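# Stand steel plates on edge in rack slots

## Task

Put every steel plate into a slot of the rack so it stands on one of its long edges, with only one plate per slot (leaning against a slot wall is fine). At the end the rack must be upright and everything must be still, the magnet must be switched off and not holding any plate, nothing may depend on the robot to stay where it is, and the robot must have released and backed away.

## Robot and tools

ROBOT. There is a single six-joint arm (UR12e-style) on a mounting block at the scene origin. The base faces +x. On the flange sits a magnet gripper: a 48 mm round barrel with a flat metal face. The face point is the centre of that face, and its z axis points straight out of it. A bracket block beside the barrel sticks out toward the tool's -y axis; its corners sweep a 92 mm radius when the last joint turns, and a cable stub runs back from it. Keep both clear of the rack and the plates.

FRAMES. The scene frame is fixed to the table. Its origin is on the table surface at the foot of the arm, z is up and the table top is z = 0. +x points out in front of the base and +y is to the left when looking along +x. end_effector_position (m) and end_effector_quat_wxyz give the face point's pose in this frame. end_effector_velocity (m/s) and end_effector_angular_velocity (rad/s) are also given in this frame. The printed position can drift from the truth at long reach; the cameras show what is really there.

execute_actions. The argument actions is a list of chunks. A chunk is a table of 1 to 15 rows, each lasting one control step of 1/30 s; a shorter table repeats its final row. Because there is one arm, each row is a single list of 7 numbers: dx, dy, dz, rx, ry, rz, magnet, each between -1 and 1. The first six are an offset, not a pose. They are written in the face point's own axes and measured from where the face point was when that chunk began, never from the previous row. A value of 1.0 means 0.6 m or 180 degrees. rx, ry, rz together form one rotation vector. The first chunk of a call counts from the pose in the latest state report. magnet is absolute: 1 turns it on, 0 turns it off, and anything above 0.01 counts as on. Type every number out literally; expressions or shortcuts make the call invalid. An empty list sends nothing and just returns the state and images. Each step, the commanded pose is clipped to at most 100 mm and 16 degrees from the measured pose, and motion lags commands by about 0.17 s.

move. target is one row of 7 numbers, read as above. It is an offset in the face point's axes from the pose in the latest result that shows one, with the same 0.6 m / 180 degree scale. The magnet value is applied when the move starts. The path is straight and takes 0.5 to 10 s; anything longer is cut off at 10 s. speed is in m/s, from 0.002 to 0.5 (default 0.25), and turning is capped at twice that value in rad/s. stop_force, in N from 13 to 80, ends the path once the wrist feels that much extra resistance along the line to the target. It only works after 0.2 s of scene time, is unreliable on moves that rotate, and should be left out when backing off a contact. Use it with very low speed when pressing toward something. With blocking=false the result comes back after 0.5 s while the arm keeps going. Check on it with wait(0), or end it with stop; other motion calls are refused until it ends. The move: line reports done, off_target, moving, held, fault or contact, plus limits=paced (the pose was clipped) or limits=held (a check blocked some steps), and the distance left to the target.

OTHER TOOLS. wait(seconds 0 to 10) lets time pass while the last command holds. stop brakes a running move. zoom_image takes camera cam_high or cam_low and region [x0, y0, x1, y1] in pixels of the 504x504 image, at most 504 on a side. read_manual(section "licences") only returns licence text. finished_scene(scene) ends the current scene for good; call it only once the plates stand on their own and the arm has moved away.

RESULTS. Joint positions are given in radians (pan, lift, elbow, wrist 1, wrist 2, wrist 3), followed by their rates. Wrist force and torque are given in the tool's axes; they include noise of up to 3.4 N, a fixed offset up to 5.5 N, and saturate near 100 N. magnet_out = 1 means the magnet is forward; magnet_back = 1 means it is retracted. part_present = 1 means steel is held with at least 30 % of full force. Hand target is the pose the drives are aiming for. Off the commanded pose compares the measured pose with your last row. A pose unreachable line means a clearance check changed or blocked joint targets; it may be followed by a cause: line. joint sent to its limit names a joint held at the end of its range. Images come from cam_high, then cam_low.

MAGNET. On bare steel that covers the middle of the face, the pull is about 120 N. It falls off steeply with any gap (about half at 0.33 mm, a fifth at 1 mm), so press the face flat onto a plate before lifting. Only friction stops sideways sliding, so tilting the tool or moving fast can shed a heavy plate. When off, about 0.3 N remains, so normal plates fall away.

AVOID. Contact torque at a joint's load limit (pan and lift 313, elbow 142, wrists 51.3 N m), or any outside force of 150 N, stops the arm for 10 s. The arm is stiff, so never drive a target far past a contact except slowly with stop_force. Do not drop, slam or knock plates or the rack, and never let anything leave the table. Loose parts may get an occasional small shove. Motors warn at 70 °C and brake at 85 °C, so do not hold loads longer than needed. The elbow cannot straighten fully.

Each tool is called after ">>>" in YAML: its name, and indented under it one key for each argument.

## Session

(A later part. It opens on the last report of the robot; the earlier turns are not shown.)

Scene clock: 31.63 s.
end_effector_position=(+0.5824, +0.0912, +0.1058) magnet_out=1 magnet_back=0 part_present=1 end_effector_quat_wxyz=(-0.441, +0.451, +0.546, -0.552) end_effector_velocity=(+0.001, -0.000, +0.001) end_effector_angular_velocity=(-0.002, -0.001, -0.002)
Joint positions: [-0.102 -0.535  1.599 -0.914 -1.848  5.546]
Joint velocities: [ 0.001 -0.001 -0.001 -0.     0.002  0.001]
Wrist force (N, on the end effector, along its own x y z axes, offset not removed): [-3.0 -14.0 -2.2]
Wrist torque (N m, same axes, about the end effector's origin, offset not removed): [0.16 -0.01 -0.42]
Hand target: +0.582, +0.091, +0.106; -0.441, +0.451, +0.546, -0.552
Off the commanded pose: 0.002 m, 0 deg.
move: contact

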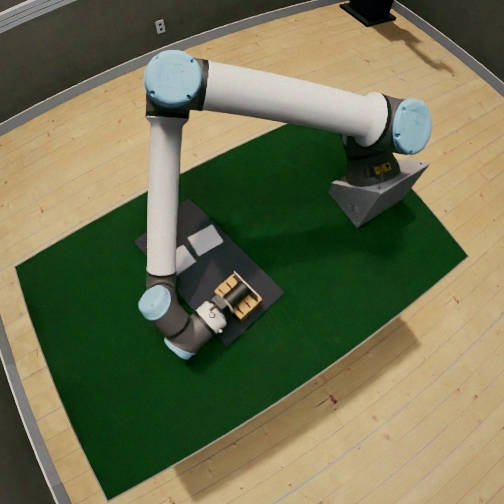

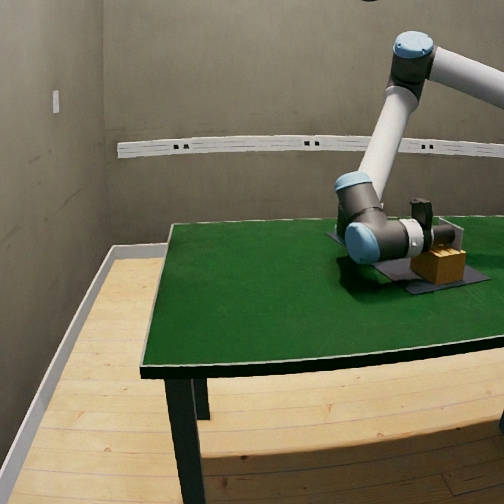

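>>> execute_actions:
  actions:
    - [[0,-0.0005,0,0,0,0,0]]
    - [[0,0,-0.002,0,0,0,0],[0,0,-0.004,0,0,0,0],[0,0,-0.006,0,0,0,0],[0,0,-0.008,0,0,0,0],[0,0,-0.01,0,0,0,0],[0,-0.002,-0.012,0,0,0,0],[0,-0.004,-0.014,0,0,0,0],[0,-0.006,-0.016,0,0,0,0]]

>>> zoom_image:
  camera: "cam_low"
  region: [405, 205, 475, 275]

Scene clock: 32.77 s.
end_effector_position=(+0.5915, +0.0931, +0.1095) magnet_out=0 magnet_back=1 part_present=0 end_effector_quat_wxyz=(-0.441, +0.451, +0.546, -0.552) end_effector_velocity=(+0.004, +0.000, +0.003) end_effector_angular_velocity=(-0.000, -0.003, +0.000)
Joint positions: [-0.095 -0.529  1.577 -0.899 -1.842  5.545]
Joint velocities: [ 0.004 -0.    -0.009  0.007  0.002 -0.   ]
Wrist force (N, on the end effector, along its own x y z axes, offset not removed): [-1.1 -2.2 -1.9]
Wrist torque (N m, same axes, about the end effector's origin, offset not removed): [-0.05 0.16 0.11]
Hand target: +0.592, +0.093, +0.110; -0.441, +0.451, +0.546, -0.552
Off the commanded pose: 0.000 m, 0 deg.

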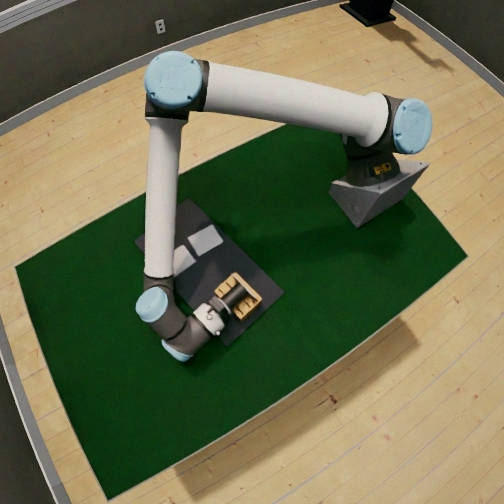

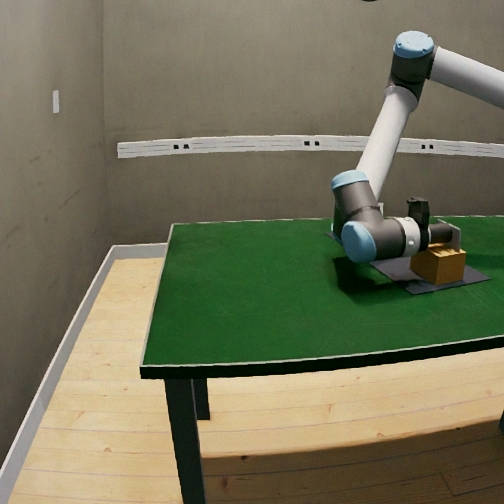

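Region (405, 205, 475, 275) of cam_low's 504x504 image, scaled by 7.200, with more detail than that image has.

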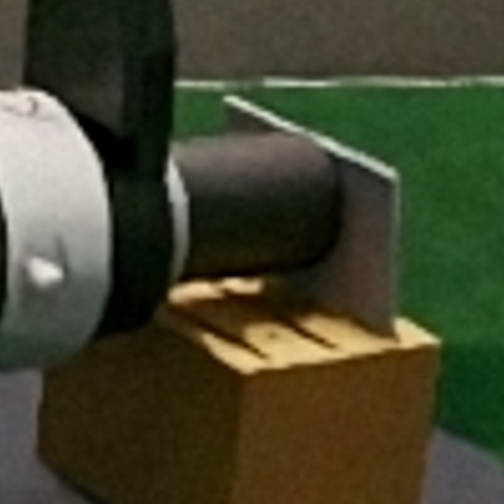

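>>> move:
  target: [0,-0.09,-0.05,0,0,-0.006,0]
  speed: 0.2

Scene clock: 33.77 s.
end_effector_position=(+0.6206, +0.1000, +0.1635) magnet_out=0 magnet_back=1 part_present=0 end_effector_quat_wxyz=(-0.446, +0.446, +0.550, -0.548) end_effector_velocity=(+0.001, +0.000, +0.001) end_effector_angular_velocity=(-0.001, -0.001, +0.000)
Joint positions: [-0.039 -0.545  1.512 -0.819 -1.786  5.518]
Joint velocities: [ 0.002  0.    -0.003  0.002  0.001  0.001]
Wrist force (N, on the end effector, along its own x y z axes, offset not removed): [1.0 -2.4 -0.9]
Wrist torque (N m, same axes, about the end effector's origin, offset not removed): [-0.13 -0.06 0.05]
Hand target: +0.621, +0.100, +0.164; -0.446, +0.446, +0.550, -0.548
Off the commanded pose: 0.000 m, 0 deg.
move: done

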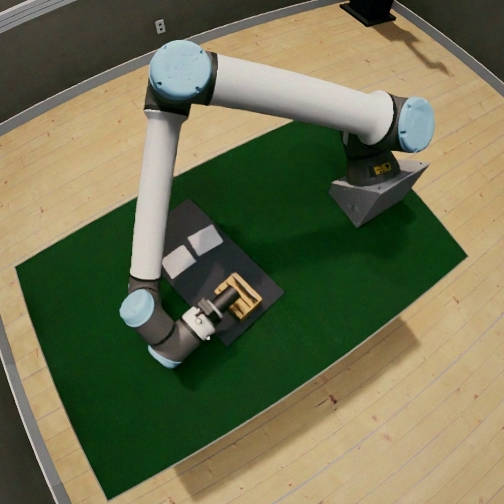

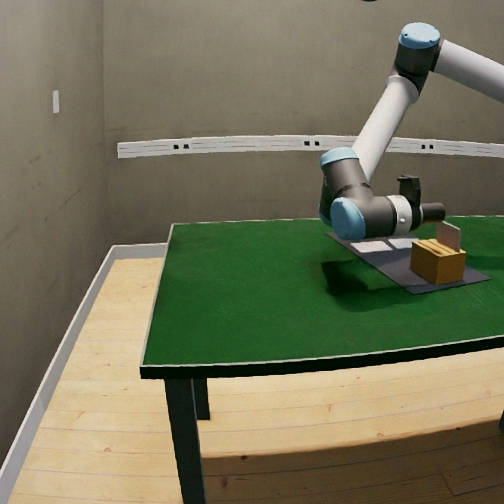

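>>> move:
  target: [-0.3703,0.0725,0.1185,-0.3552,0.4279,0.4279,0]
  speed: 0.4

>>> move:
  target: [0,0,0.17,0,0,0,0]
  speed: 0.25

>>> zoom_image:
  camera: "cam_high"
  region: [150, 200, 240, 290]

>>> zoom_image:
  camera: "cam_low"
  region: [340, 190, 440, 260]

Scene clock: 37.33 s.
end_effector_position=(+0.5963, -0.1321, +0.1194) magnet_out=0 magnet_back=1 part_present=0 end_effector_quat_wxyz=(-0.001, +1.000, +0.009, -0.000) end_effector_velocity=(-0.001, +0.001, -0.001) end_effector_angular_velocity=(-0.004, -0.007, -0.001)
Joint positions: [-0.186 -1.156  2.353 -2.978 -2.332  5.964]
Joint velocities: [-0.001  0.005  0.005 -0.021 -0.001 -0.007]
Wrist force (N, on the end effector, along its own x y z axes, offset not removed): [1.1 -0.6 -1.8]
Wrist torque (N m, same axes, about the end effector's origin, offset not removed): [0.22 -0.10 0.17]
Hand target: +0.596, -0.132, +0.119; -0.001, +1.000, +0.009, -0.000
Off the commanded pose: 0.000 m, 0 deg.
move: done

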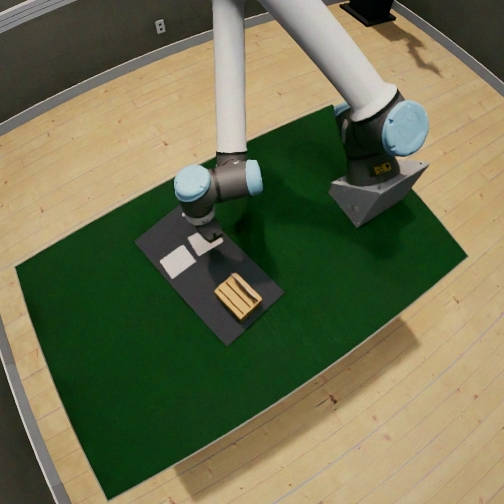

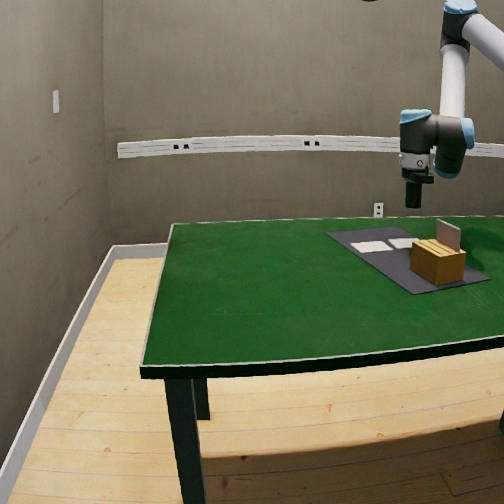

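Scene clock: 38.30 s.
end_effector_position=(+0.5961, -0.1317, +0.0175) magnet_out=0 magnet_back=1 part_present=0 end_effector_quat_wxyz=(-0.001, +1.000, +0.009, -0.001) end_effector_velocity=(+0.001, +0.000, -0.002) end_effector_angular_velocity=(-0.000, -0.002, -0.001)
Joint positions: [-0.307 -0.968  2.345 -3.266 -2.301  5.805]
Joint velocities: [-0.002  0.004 -0.002 -0.007  0.001 -0.003]
Wrist force (N, on the end effector, along its own x y z axes, offset not removed): [0.0 0.4 -2.0]
Wrist torque (N m, same axes, about the end effector's origin, offset not removed): [0.22 -0.02 0.09]
Hand target: +0.596, -0.132, +0.017; -0.001, +1.000, +0.009, -0.001
Off the commanded pose: 0.000 m, 0 deg.
move: done

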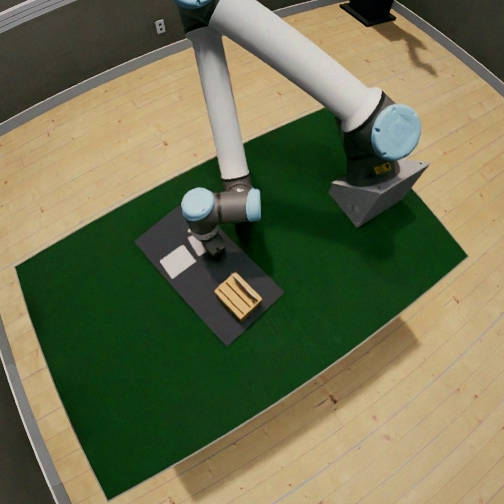

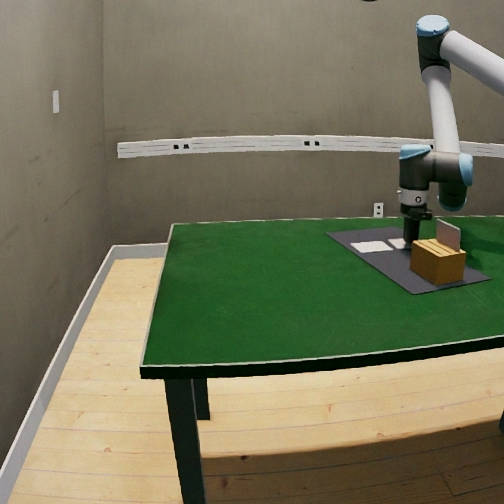

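Region (150, 200, 240, 290) of cam_high's 504x504 image, scaled by 5.600, with more detail than that image has.

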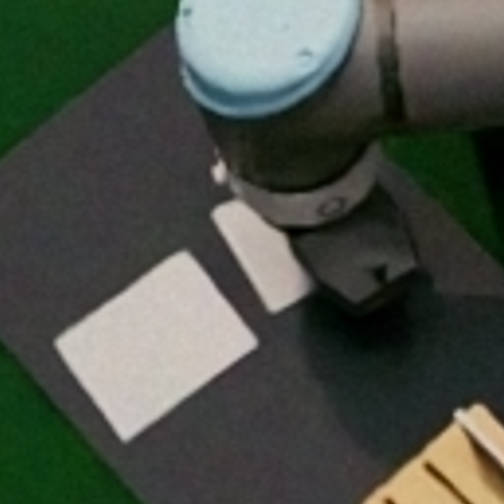

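Region (340, 190, 440, 260) of cam_low's 504x504 image, scaled by 5.040, with more detail than that image has; it fills the top 353 rows of this view, and the rest is white.

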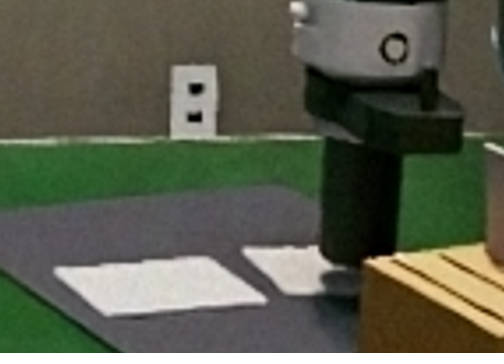

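>>> move:
  target: [0,0,0.017,0,0,0,0]
  speed: 0.05

>>> move:
  target: [0,0,0.01,0,0,0,0]
  speed: 0.003
  stop_force: 13

>>> execute_actions:
  actions:
    - [[0,0,-0.0002,0,0,0,1]]

>>> move:
  target: [0,0,-0.25,0,0,0,1]
  speed: 0.3

Scene clock: 39.20 s.
end_effector_position=(+0.5961, -0.1316, +0.0074) magnet_out=0 magnet_back=1 part_present=0 end_effector_quat_wxyz=(-0.001, +1.000, +0.009, -0.001) end_effector_velocity=(+0.001, -0.001, -0.001) end_effector_angular_velocity=(+0.000, -0.002, -0.000)
Joint positions: [-0.319 -0.949  2.342 -3.291 -2.297  5.79 ]
Joint velocities: [-0.002  0.002 -0.001 -0.005  0.002 -0.004]
Wrist force (N, on the end effector, along its own x y z axes, offset not removed): [-2.1 -0.1 -3.4]
Wrist torque (N m, same axes, about the end effector's origin, offset not removed): [0.18 0.19 0.12]
Hand target: +0.596, -0.132, +0.007; -0.001, +1.000, +0.009, -0.001
Off the commanded pose: 0.000 m, 0 deg.
move: done

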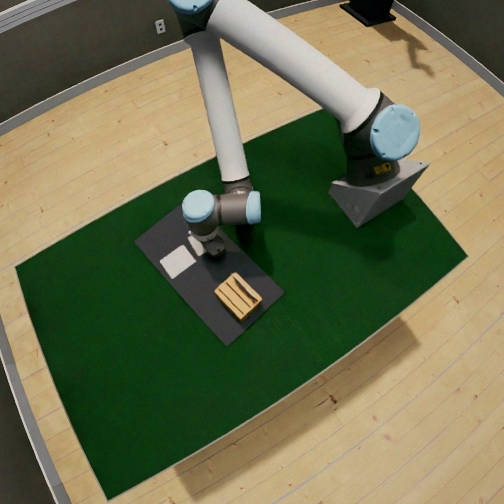

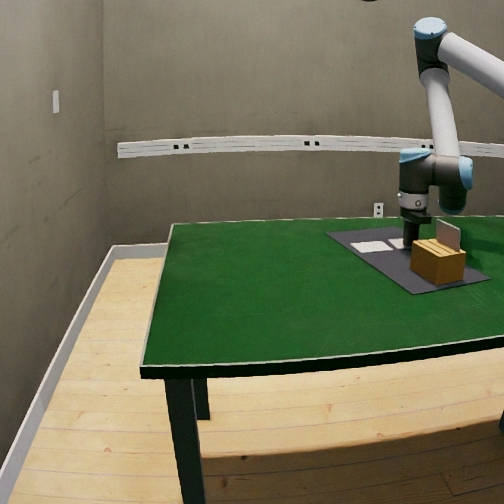

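Scene clock: 40.30 s.
end_effector_position=(+0.5961, -0.1317, +0.0052) magnet_out=0 magnet_back=1 part_present=0 end_effector_quat_wxyz=(-0.001, +1.000, +0.009, -0.001) end_effector_velocity=(-0.000, +0.000, +0.001) end_effector_angular_velocity=(+0.000, +0.001, +0.000)
Joint positions: [-0.322 -0.945  2.341 -3.297 -2.296  5.787]
Joint velocities: [ 0.001 -0.002  0.001  0.004 -0.001  0.002]
Wrist force (N, on the end effector, along its own x y z axes, offset not removed): [-5.9 -5.7 -36.4]
Wrist torque (N m, same axes, about the end effector's origin, offset not removed): [-0.66 0.00 0.22]
Hand target: +0.596, -0.132, +0.005; -0.001, +1.000, +0.009, -0.001
Off the commanded pose: 0.004 m, 0 deg.
move: contact

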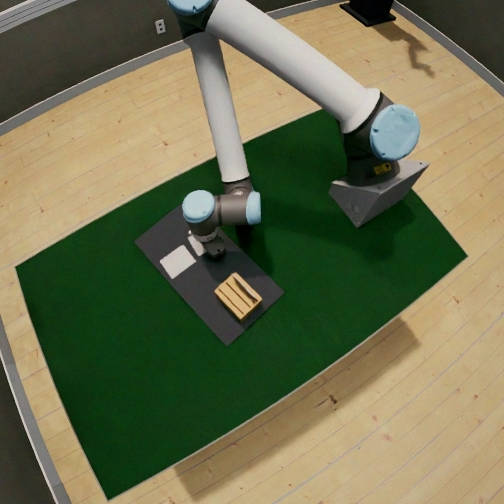

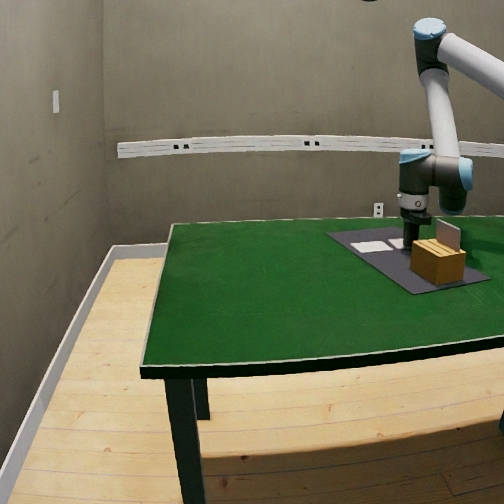

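Scene clock: 40.80 s.
end_effector_position=(+0.5961, -0.1317, +0.0053) magnet_out=1 magnet_back=0 part_present=1 end_effector_quat_wxyz=(-0.001, +1.000, +0.009, -0.001) end_effector_velocity=(+0.000, +0.001, -0.000) end_effector_angular_velocity=(+0.001, +0.000, +0.002)
Joint positions: [-0.322 -0.945  2.341 -3.296 -2.296  5.787]
Joint velocities: [-0.     0.001 -0.     0.     0.001 -0.001]
Wrist force (N, on the end effector, along its own x y z axes, offset not removed): [-7.8 -8.2 -34.9]
Wrist torque (N m, same axes, about the end effector's origin, offset not removed): [-1.67 0.90 0.40]
Hand target: +0.596, -0.132, +0.005; -0.001, +1.000, +0.009, -0.001
Off the commanded pose: 0.000 m, 0 deg.

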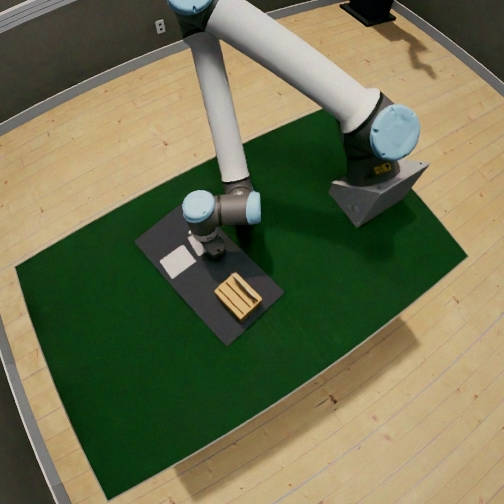

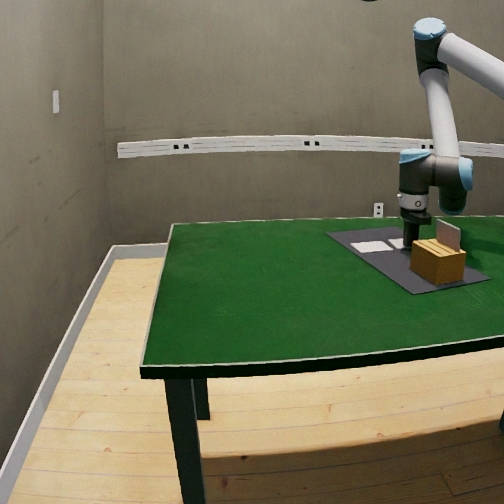

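Scene clock: 41.87 s.
end_effector_position=(+0.5963, -0.1323, +0.1553) magnet_out=1 magnet_back=0 part_present=1 end_effector_quat_wxyz=(-0.001, +1.000, +0.009, -0.000) end_effector_velocity=(-0.000, -0.000, +0.002) end_effector_angular_velocity=(+0.001, +0.003, -0.002)
Joint positions: [-0.143 -1.218  2.345 -2.867 -2.34   6.023]
Joint velocities: [ 0.003 -0.005 -0.002  0.013 -0.     0.008]
Wrist force (N, on the end effector, along its own x y z axes, offset not removed): [-0.7 -1.4 -1.3]
Wrist torque (N m, same axes, about the end effector's origin, offset not removed): [0.11 0.04 0.05]
Hand target: +0.596, -0.132, +0.155; -0.001, +1.000, +0.009, -0.000
Off the commanded pose: 0.000 m, 0 deg.
move: done

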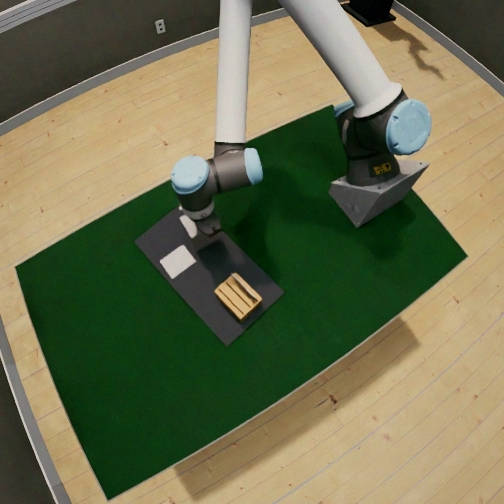

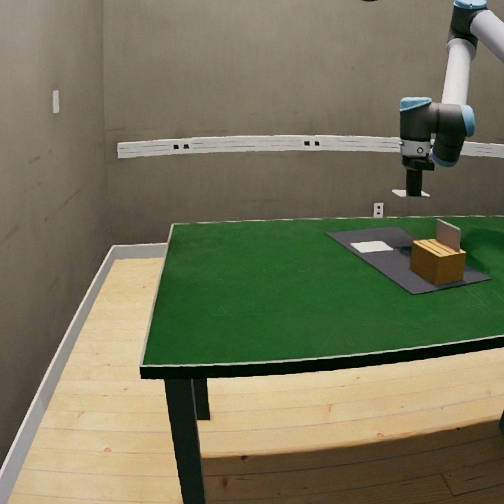

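>>> move:
  target: [0.0335,-0.3825,-0.0745,0.3547,-0.4283,-0.4283,1]
  speed: 0.4

>>> move:
  target: [0,0.1,0,0,0,0,1]
  speed: 0.15

>>> zoom_image:
  camera: "cam_high"
  region: [210, 260, 270, 320]

>>> zoom_image:
  camera: "cam_low"
  region: [405, 200, 475, 270]

Scene clock: 45.43 s.
end_effector_position=(+0.6117, +0.0976, +0.2005) magnet_out=1 magnet_back=0 part_present=1 end_effector_quat_wxyz=(-0.445, +0.446, +0.550, -0.548) end_effector_velocity=(+0.000, +0.000, +0.001) end_effector_angular_velocity=(+0.005, +0.004, +0.005)
Joint positions: [-0.01  -0.586  1.535 -0.801 -1.758  5.514]
Joint velocities: [ 0.002  0.002 -0.003  0.006 -0.    -0.005]
Wrist force (N, on the end effector, along its own x y z axes, offset not removed): [1.8 0.1 -3.1]
Wrist torque (N m, same axes, about the end effector's origin, offset not removed): [-0.05 -0.19 0.13]
Hand target: +0.612, +0.098, +0.201; -0.445, +0.445, +0.550, -0.548
Off the commanded pose: 0.000 m, 0 deg.
move: done

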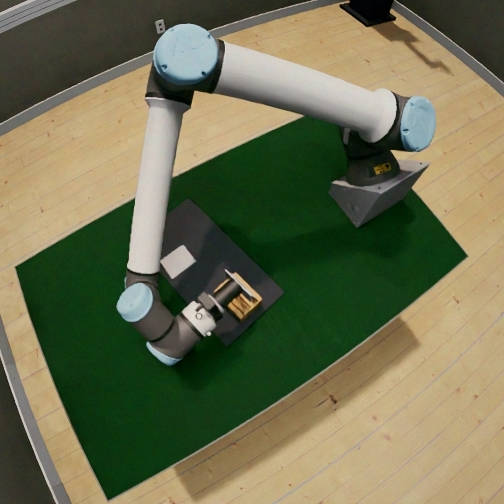

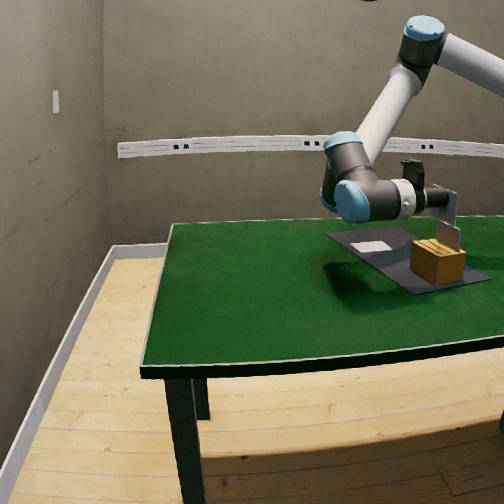

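Scene clock: 46.33 s.
end_effector_position=(+0.6117, +0.0978, +0.1406) magnet_out=1 magnet_back=0 part_present=1 end_effector_quat_wxyz=(-0.445, +0.446, +0.550, -0.548) end_effector_velocity=(+0.000, -0.000, -0.002) end_effector_angular_velocity=(+0.002, -0.001, +0.002)
Joint positions: [-0.061 -0.535  1.532 -0.848 -1.809  5.522]
Joint velocities: [-0.001  0.001 -0.001 -0.    -0.004 -0.001]
Wrist force (N, on the end effector, along its own x y z axes, offset not removed): [-0.4 3.0 -2.4]
Wrist torque (N m, same axes, about the end effector's origin, offset not removed): [0.34 -0.01 0.12]
Hand target: +0.612, +0.098, +0.140; -0.445, +0.446, +0.550, -0.548
Off the commanded pose: 0.000 m, 0 deg.
move: done

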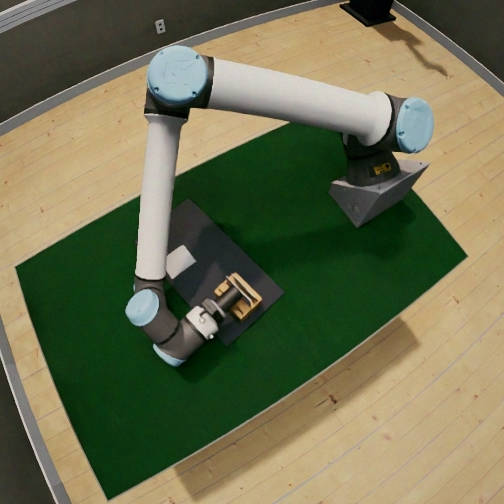

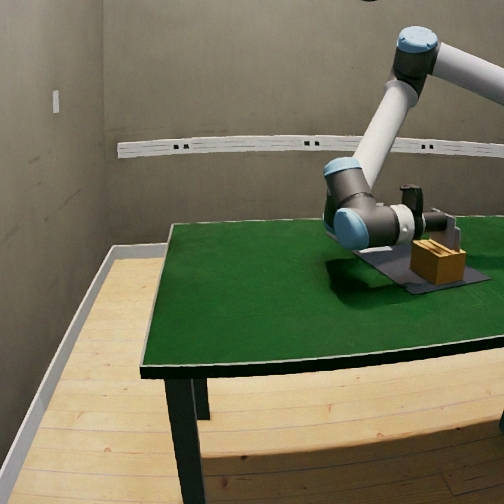

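Region (210, 260, 270, 320) of cam_high's 504x504 image, scaled by 8.400, with more detail than that image has.

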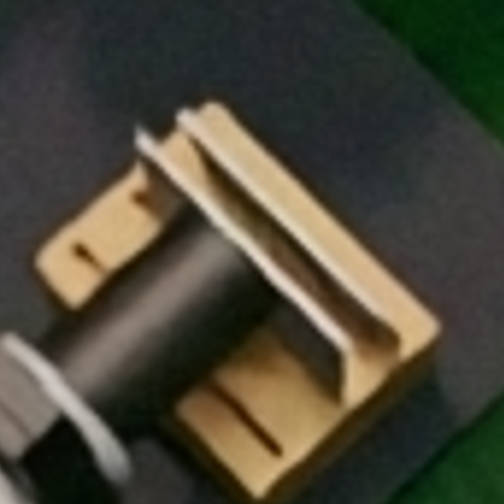

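Region (405, 200, 475, 270) of cam_low's 504x504 image, scaled by 7.200, with more detail than that image has.

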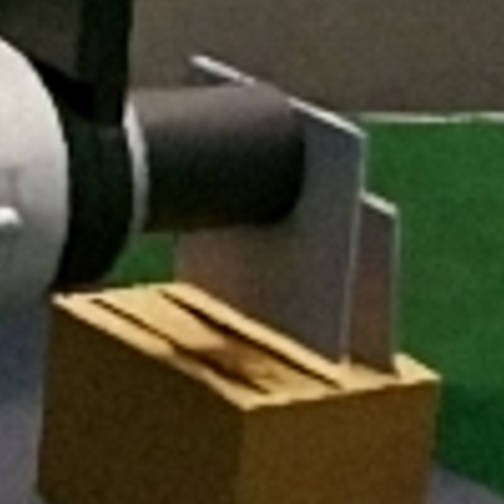

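>>> move:
  target: [-0.007,0.008,-0.0015,0,0,0.003,1]
  speed: 0.03

>>> zoom_image:
  camera: "cam_high"
  region: [210, 260, 270, 320]

>>> zoom_image:
  camera: "cam_low"
  region: [415, 215, 465, 265]

Scene clock: 47.37 s.
end_effector_position=(+0.6134, +0.0940, +0.1359) magnet_out=1 magnet_back=0 part_present=1 end_effector_quat_wxyz=(-0.443, +0.448, +0.548, -0.550) end_effector_velocity=(+0.001, -0.001, -0.001) end_effector_angular_velocity=(-0.002, -0.000, -0.001)
Joint positions: [-0.068 -0.533  1.529 -0.846 -1.816  5.532]
Joint velocities: [-0.002  0.    -0.001  0.001 -0.001  0.003]
Wrist force (N, on the end effector, along its own x y z axes, offset not removed): [-0.2 1.6 -3.7]
Wrist torque (N m, same axes, about the end effector's origin, offset not removed): [0.17 0.05 0.11]
Hand target: +0.613, +0.094, +0.136; -0.443, +0.448, +0.548, -0.550
Off the commanded pose: 0.000 m, 0 deg.
move: done

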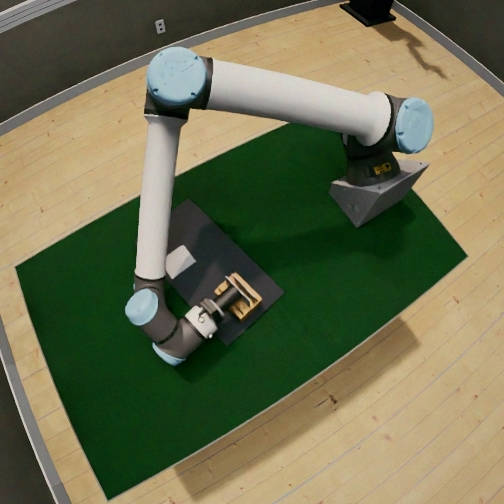

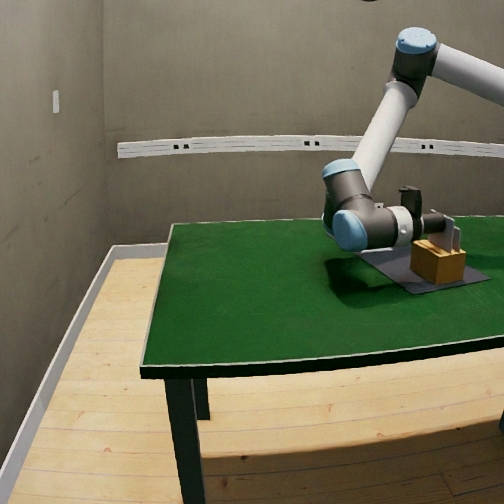

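Region (210, 260, 270, 320) of cam_high's 504x504 image, scaled by 8.400, with more detail than that image has.

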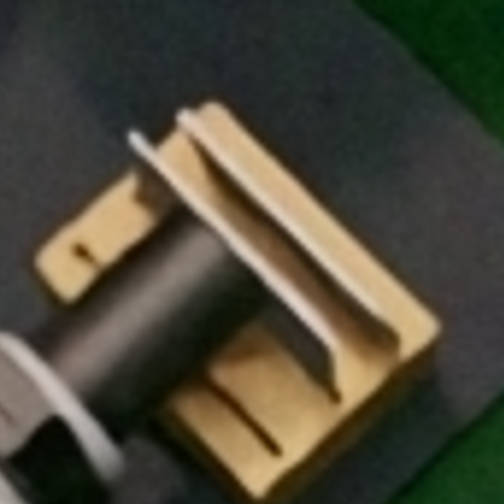

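Region (415, 215, 465, 265) of cam_low's 504x504 image, scaled by 10.080, with more detail than that image has.

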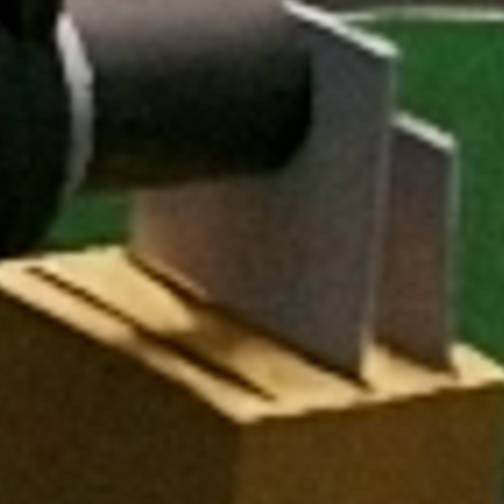

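>>> move:
  target: [0.0003,0.03,0,0,0,0,1]
  speed: 0.012
  stop_force: 13

>>> move:
  target: [0.0002,0.018,0,0,0,0,1]
  speed: 0.005
  stop_force: 13

>>> zoom_image:
  camera: "cam_low"
  region: [405, 200, 475, 270]

Scene clock: 49.17 s.
end_effector_position=(+0.6134, +0.0941, +0.1180) magnet_out=1 magnet_back=0 part_present=1 end_effector_quat_wxyz=(-0.443, +0.448, +0.548, -0.550) end_effector_velocity=(-0.000, +0.000, -0.002) end_effector_angular_velocity=(-0.002, -0.001, +0.001)
Joint positions: [-0.084 -0.516  1.526 -0.859 -1.831  5.535]
Joint velocities: [-0.001  0.002  0.    -0.001 -0.002  0.002]
Wrist force (N, on the end effector, along its own x y z axes, offset not removed): [0.1 0.8 -2.7]
Wrist torque (N m, same axes, about the end effector's origin, offset not removed): [0.00 -0.02 0.06]
Hand target: +0.613, +0.094, +0.118; -0.443, +0.448, +0.548, -0.550
Off the commanded pose: 0.000 m, 0 deg.
move: done

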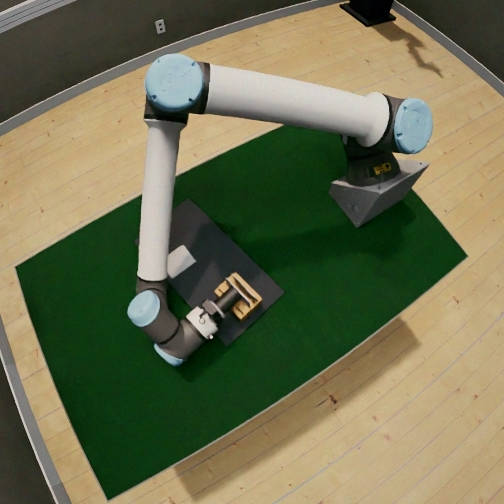

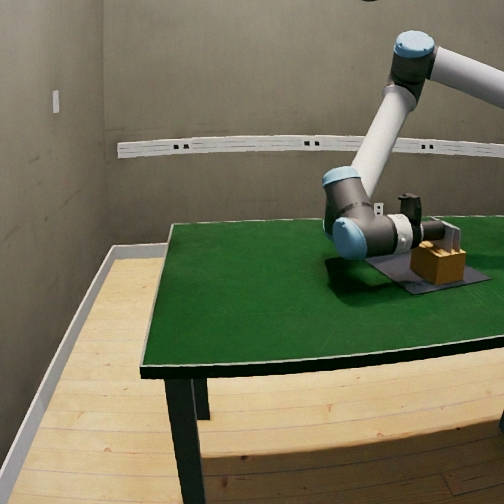

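Scene clock: 50.77 s.
end_effector_position=(+0.6135, +0.0940, +0.1117) magnet_out=1 magnet_back=0 part_present=1 end_effector_quat_wxyz=(-0.443, +0.448, +0.548, -0.550) end_effector_velocity=(+0.001, +0.000, +0.001) end_effector_angular_velocity=(-0.002, -0.001, -0.002)
Joint positions: [-0.089 -0.511  1.524 -0.863 -1.837  5.535]
Joint velocities: [ 0.001 -0.001 -0.001 -0.     0.002  0.002]
Wrist force (N, on the end effector, along its own x y z axes, offset not removed): [-1.9 -18.7 -2.2]
Wrist torque (N m, same axes, about the end effector's origin, offset not removed): [0.17 -0.09 -0.59]
Hand target: +0.613, +0.094, +0.112; -0.443, +0.448, +0.548, -0.550
Off the commanded pose: 0.004 m, 0 deg.
move: contact

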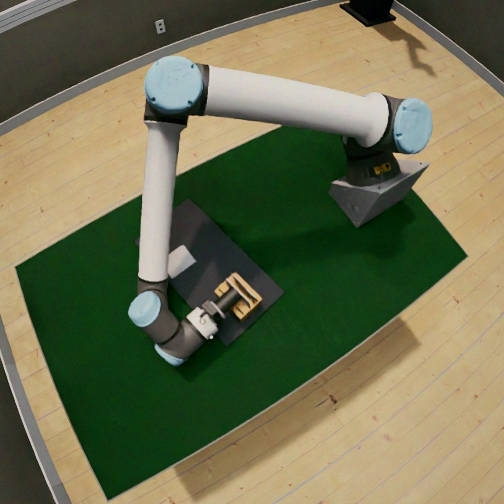

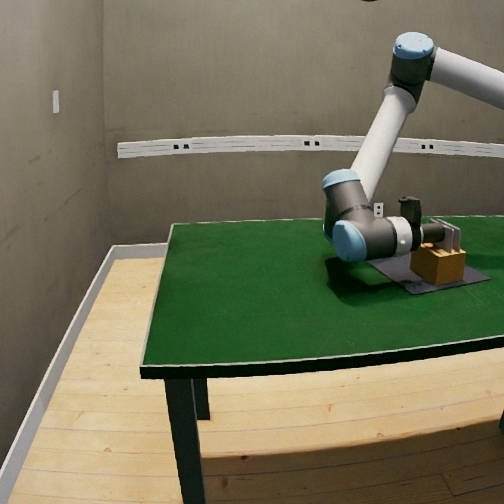

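Region (405, 200, 475, 270) of cam_low's 504x504 image, scaled by 7.200, with more detail than that image has.

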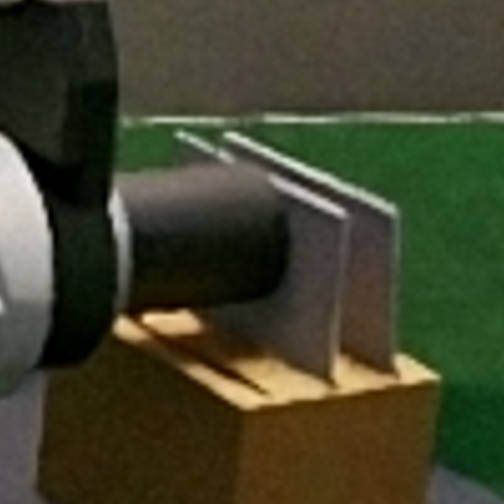

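>>> execute_actions:
  actions:
    - [[0,-0.0005,0,0,0,0,0]]
    - [[0,0,-0.002,0,0,0,0],[0,0,-0.004,0,0,0,0],[0,0,-0.006,0,0,0,0],[0,0,-0.008,0,0,0,0],[0,0,-0.01,0,0,0,0],[0,-0.002,-0.013,0,0,0,0],[0,-0.004,-0.016,0,0,0,0],[0,-0.006,-0.02,0,0,-0.001,0],[0,-0.009,-0.025,0,0,-0.002,0],[0,-0.012,-0.03,0,0,-0.003,0]]

Scene clock: 51.93 s.
end_effector_position=(+0.6297, +0.0974, +0.1185) magnet_out=0 magnet_back=1 part_present=0 end_effector_quat_wxyz=(-0.445, +0.446, +0.550, -0.548) end_effector_velocity=(+0.017, +0.003, +0.009) end_effector_angular_velocity=(+0.014, +0.002, -0.001)
Joint positions: [-0.078 -0.499  1.484 -0.835 -1.826  5.526]
Joint velocities: [ 0.012  0.01  -0.042  0.031  0.012 -0.016]
Wrist force (N, on the end effector, along its own x y z axes, offset not removed): [0.8 -0.7 -0.6]
Wrist torque (N m, same axes, about the end effector's origin, offset not removed): [0.09 -0.07 0.06]
Hand target: +0.631, +0.098, +0.119; -0.445, +0.446, +0.550, -0.548
Off the commanded pose: 0.002 m, 0 deg.

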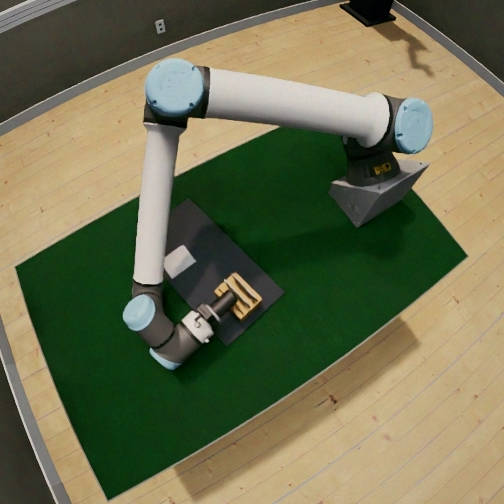

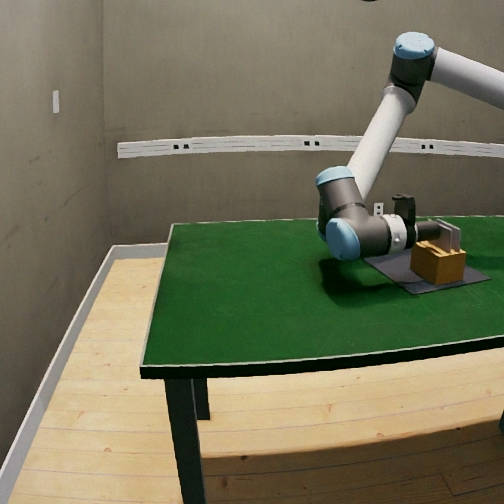

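>>> move:
  target: [-0.3807,0.0308,-0.0655,-0.3716,0.4049,0.4049,0]
  speed: 0.45

>>> move:
  target: [0,0,0.15,0,0,0,0]
  speed: 0.25

>>> move:
  target: [0,0,0.015,0,0,0,0]
  speed: 0.004
  stop_force: 13

>>> execute_actions:
  actions:
    - [[0,0,-0.0003,0,0,0,1]]

>>> move:
  target: [0,0,-0.2,0,0,0,1]
  speed: 0.3

Scene clock: 55.33 s.
end_effector_position=(+0.7150, -0.1183, +0.1000) magnet_out=0 magnet_back=1 part_present=0 end_effector_quat_wxyz=(-0.001, +0.998, +0.060, -0.000) end_effector_velocity=(+0.002, -0.001, +0.000) end_effector_angular_velocity=(-0.005, -0.011, -0.005)
Joint positions: [-0.155 -1.014  2.126 -2.863 -2.34   5.905]
Joint velocities: [-0.     0.002  0.001 -0.02  -0.002 -0.007]
Wrist force (N, on the end effector, along its own x y z axes, offset not removed): [-1.4 -1.0 -1.9]
Wrist torque (N m, same axes, about the end effector's origin, offset not removed): [0.06 0.20 0.00]
Hand target: +0.715, -0.118, +0.100; -0.000, +0.998, +0.060, +0.000
Off the commanded pose: 0.000 m, 0 deg.
move: done

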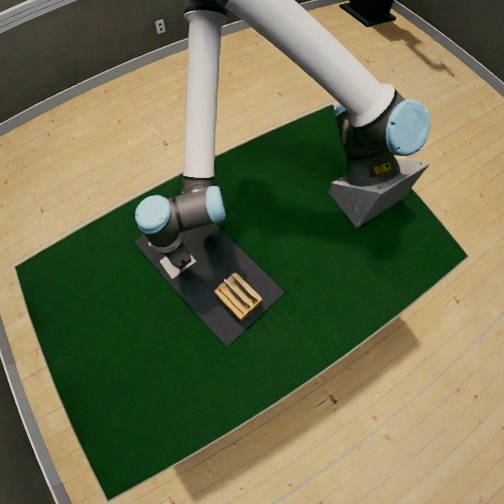

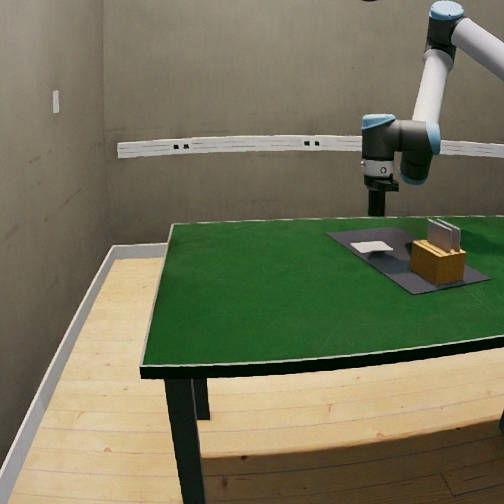

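Scene clock: 56.27 s.
end_effector_position=(+0.7149, -0.1180, +0.0100) magnet_out=0 magnet_back=1 part_present=0 end_effector_quat_wxyz=(-0.000, +0.998, +0.060, -0.000) end_effector_velocity=(-0.000, +0.001, -0.002) end_effector_angular_velocity=(+0.001, +0.001, +0.002)
Joint positions: [-0.244 -0.884  2.117 -3.067 -2.32   5.786]
Joint velocities: [-0.002  0.004  0.    -0.004  0.001 -0.004]
Wrist force (N, on the end effector, along its own x y z axes, offset not removed): [-0.1 -1.1 -4.7]
Wrist torque (N m, same axes, about the end effector's origin, offset not removed): [0.09 -0.01 0.03]
Hand target: +0.715, -0.118, +0.010; -0.000, +0.998, +0.060, -0.000
Off the commanded pose: 0.000 m, 0 deg.
move: done

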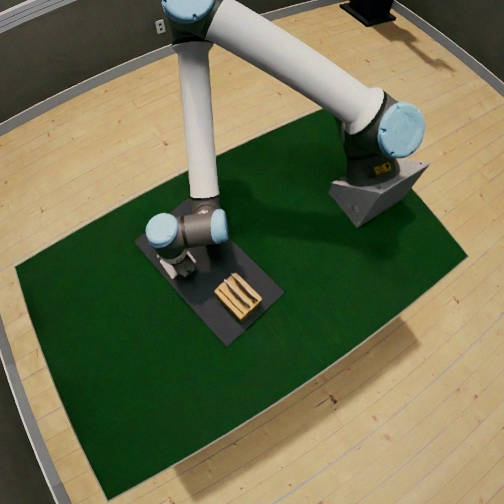

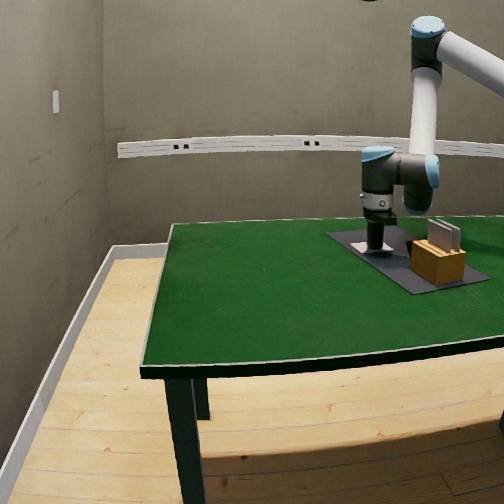

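Scene clock: 57.83 s.
end_effector_position=(+0.7149, -0.1181, +0.0052) magnet_out=0 magnet_back=1 part_present=0 end_effector_quat_wxyz=(-0.000, +0.998, +0.060, -0.000) end_effector_velocity=(-0.001, +0.001, +0.000) end_effector_angular_velocity=(+0.001, +0.003, +0.001)
Joint positions: [-0.249 -0.877  2.115 -3.077 -2.319  5.779]
Joint velocities: [ 0.001 -0.     0.001  0.004  0.     0.003]
Wrist force (N, on the end effector, along its own x y z axes, offset not removed): [-18.2 -6.6 -53.3]
Wrist torque (N m, same axes, about the end effector's origin, offset not removed): [-1.09 0.13 0.38]
Hand target: +0.715, -0.118, +0.005; -0.000, +0.998, +0.060, -0.000
Off the commanded pose: 0.004 m, 0 deg.
move: contact

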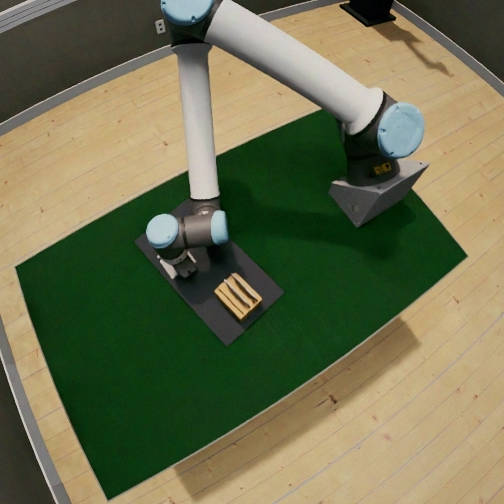

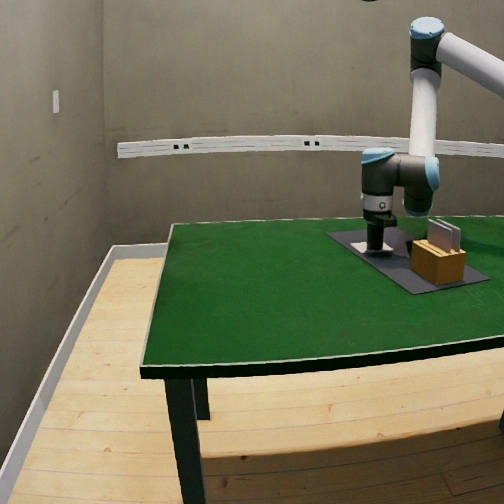

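Scene clock: 58.33 s.
end_effector_position=(+0.7149, -0.1181, +0.0054) magnet_out=1 magnet_back=0 part_present=1 end_effector_quat_wxyz=(-0.000, +0.998, +0.060, -0.000) end_effector_velocity=(-0.000, -0.000, +0.000) end_effector_angular_velocity=(+0.000, -0.000, +0.001)
Joint positions: [-0.249 -0.877  2.115 -3.076 -2.319  5.779]
Joint velocities: [ 0.    -0.001  0.001  0.     0.    -0.001]
Wrist force (N, on the end effector, along its own x y z axes, offset not removed): [-11.1 -7.3 -34.8]
Wrist torque (N m, same axes, about the end effector's origin, offset not removed): [-1.31 0.69 0.49]
Hand target: +0.715, -0.118, +0.005; -0.000, +0.998, +0.060, -0.000
Off the commanded pose: 0.000 m, 0 deg.

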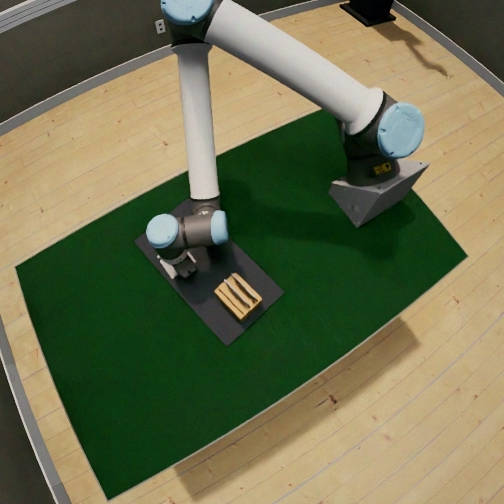

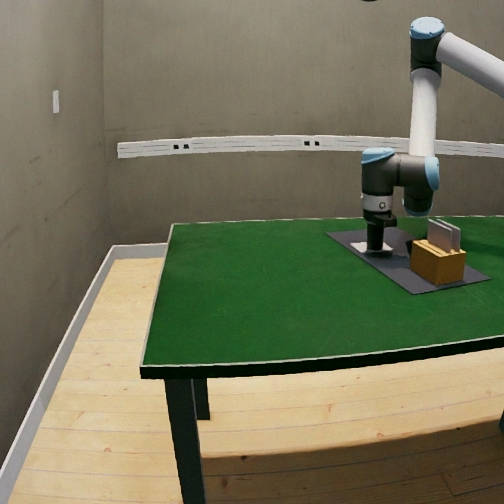

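Scene clock: 59.30 s.
end_effector_position=(+0.7150, -0.1184, +0.1253) magnet_out=1 magnet_back=0 part_present=1 end_effector_quat_wxyz=(-0.000, +0.998, +0.060, -0.000) end_effector_velocity=(-0.001, +0.000, +0.002) end_effector_angular_velocity=(+0.000, +0.001, +0.000)
Joint positions: [-0.13  -1.049  2.123 -2.802 -2.344  5.94 ]
Joint velocities: [ 0.003 -0.003  0.     0.008 -0.001  0.005]
Wrist force (N, on the end effector, along its own x y z axes, offset not removed): [0.4 -1.5 -0.8]
Wrist torque (N m, same axes, about the end effector's origin, offset not removed): [0.06 0.03 0.03]
Hand target: +0.715, -0.118, +0.125; -0.001, +0.998, +0.060, -0.000
Off the commanded pose: 0.000 m, 0 deg.
move: done

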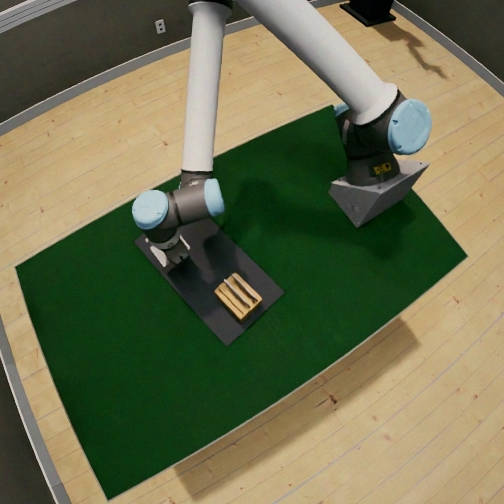

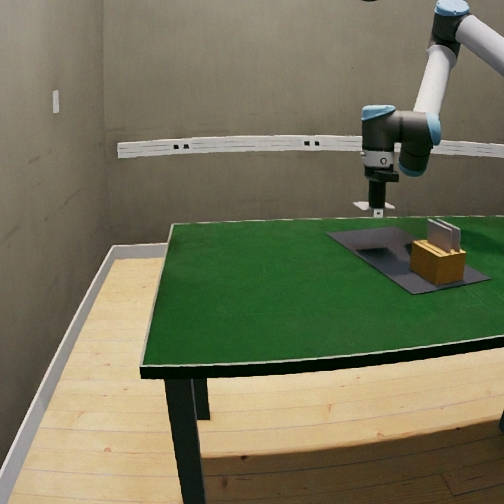

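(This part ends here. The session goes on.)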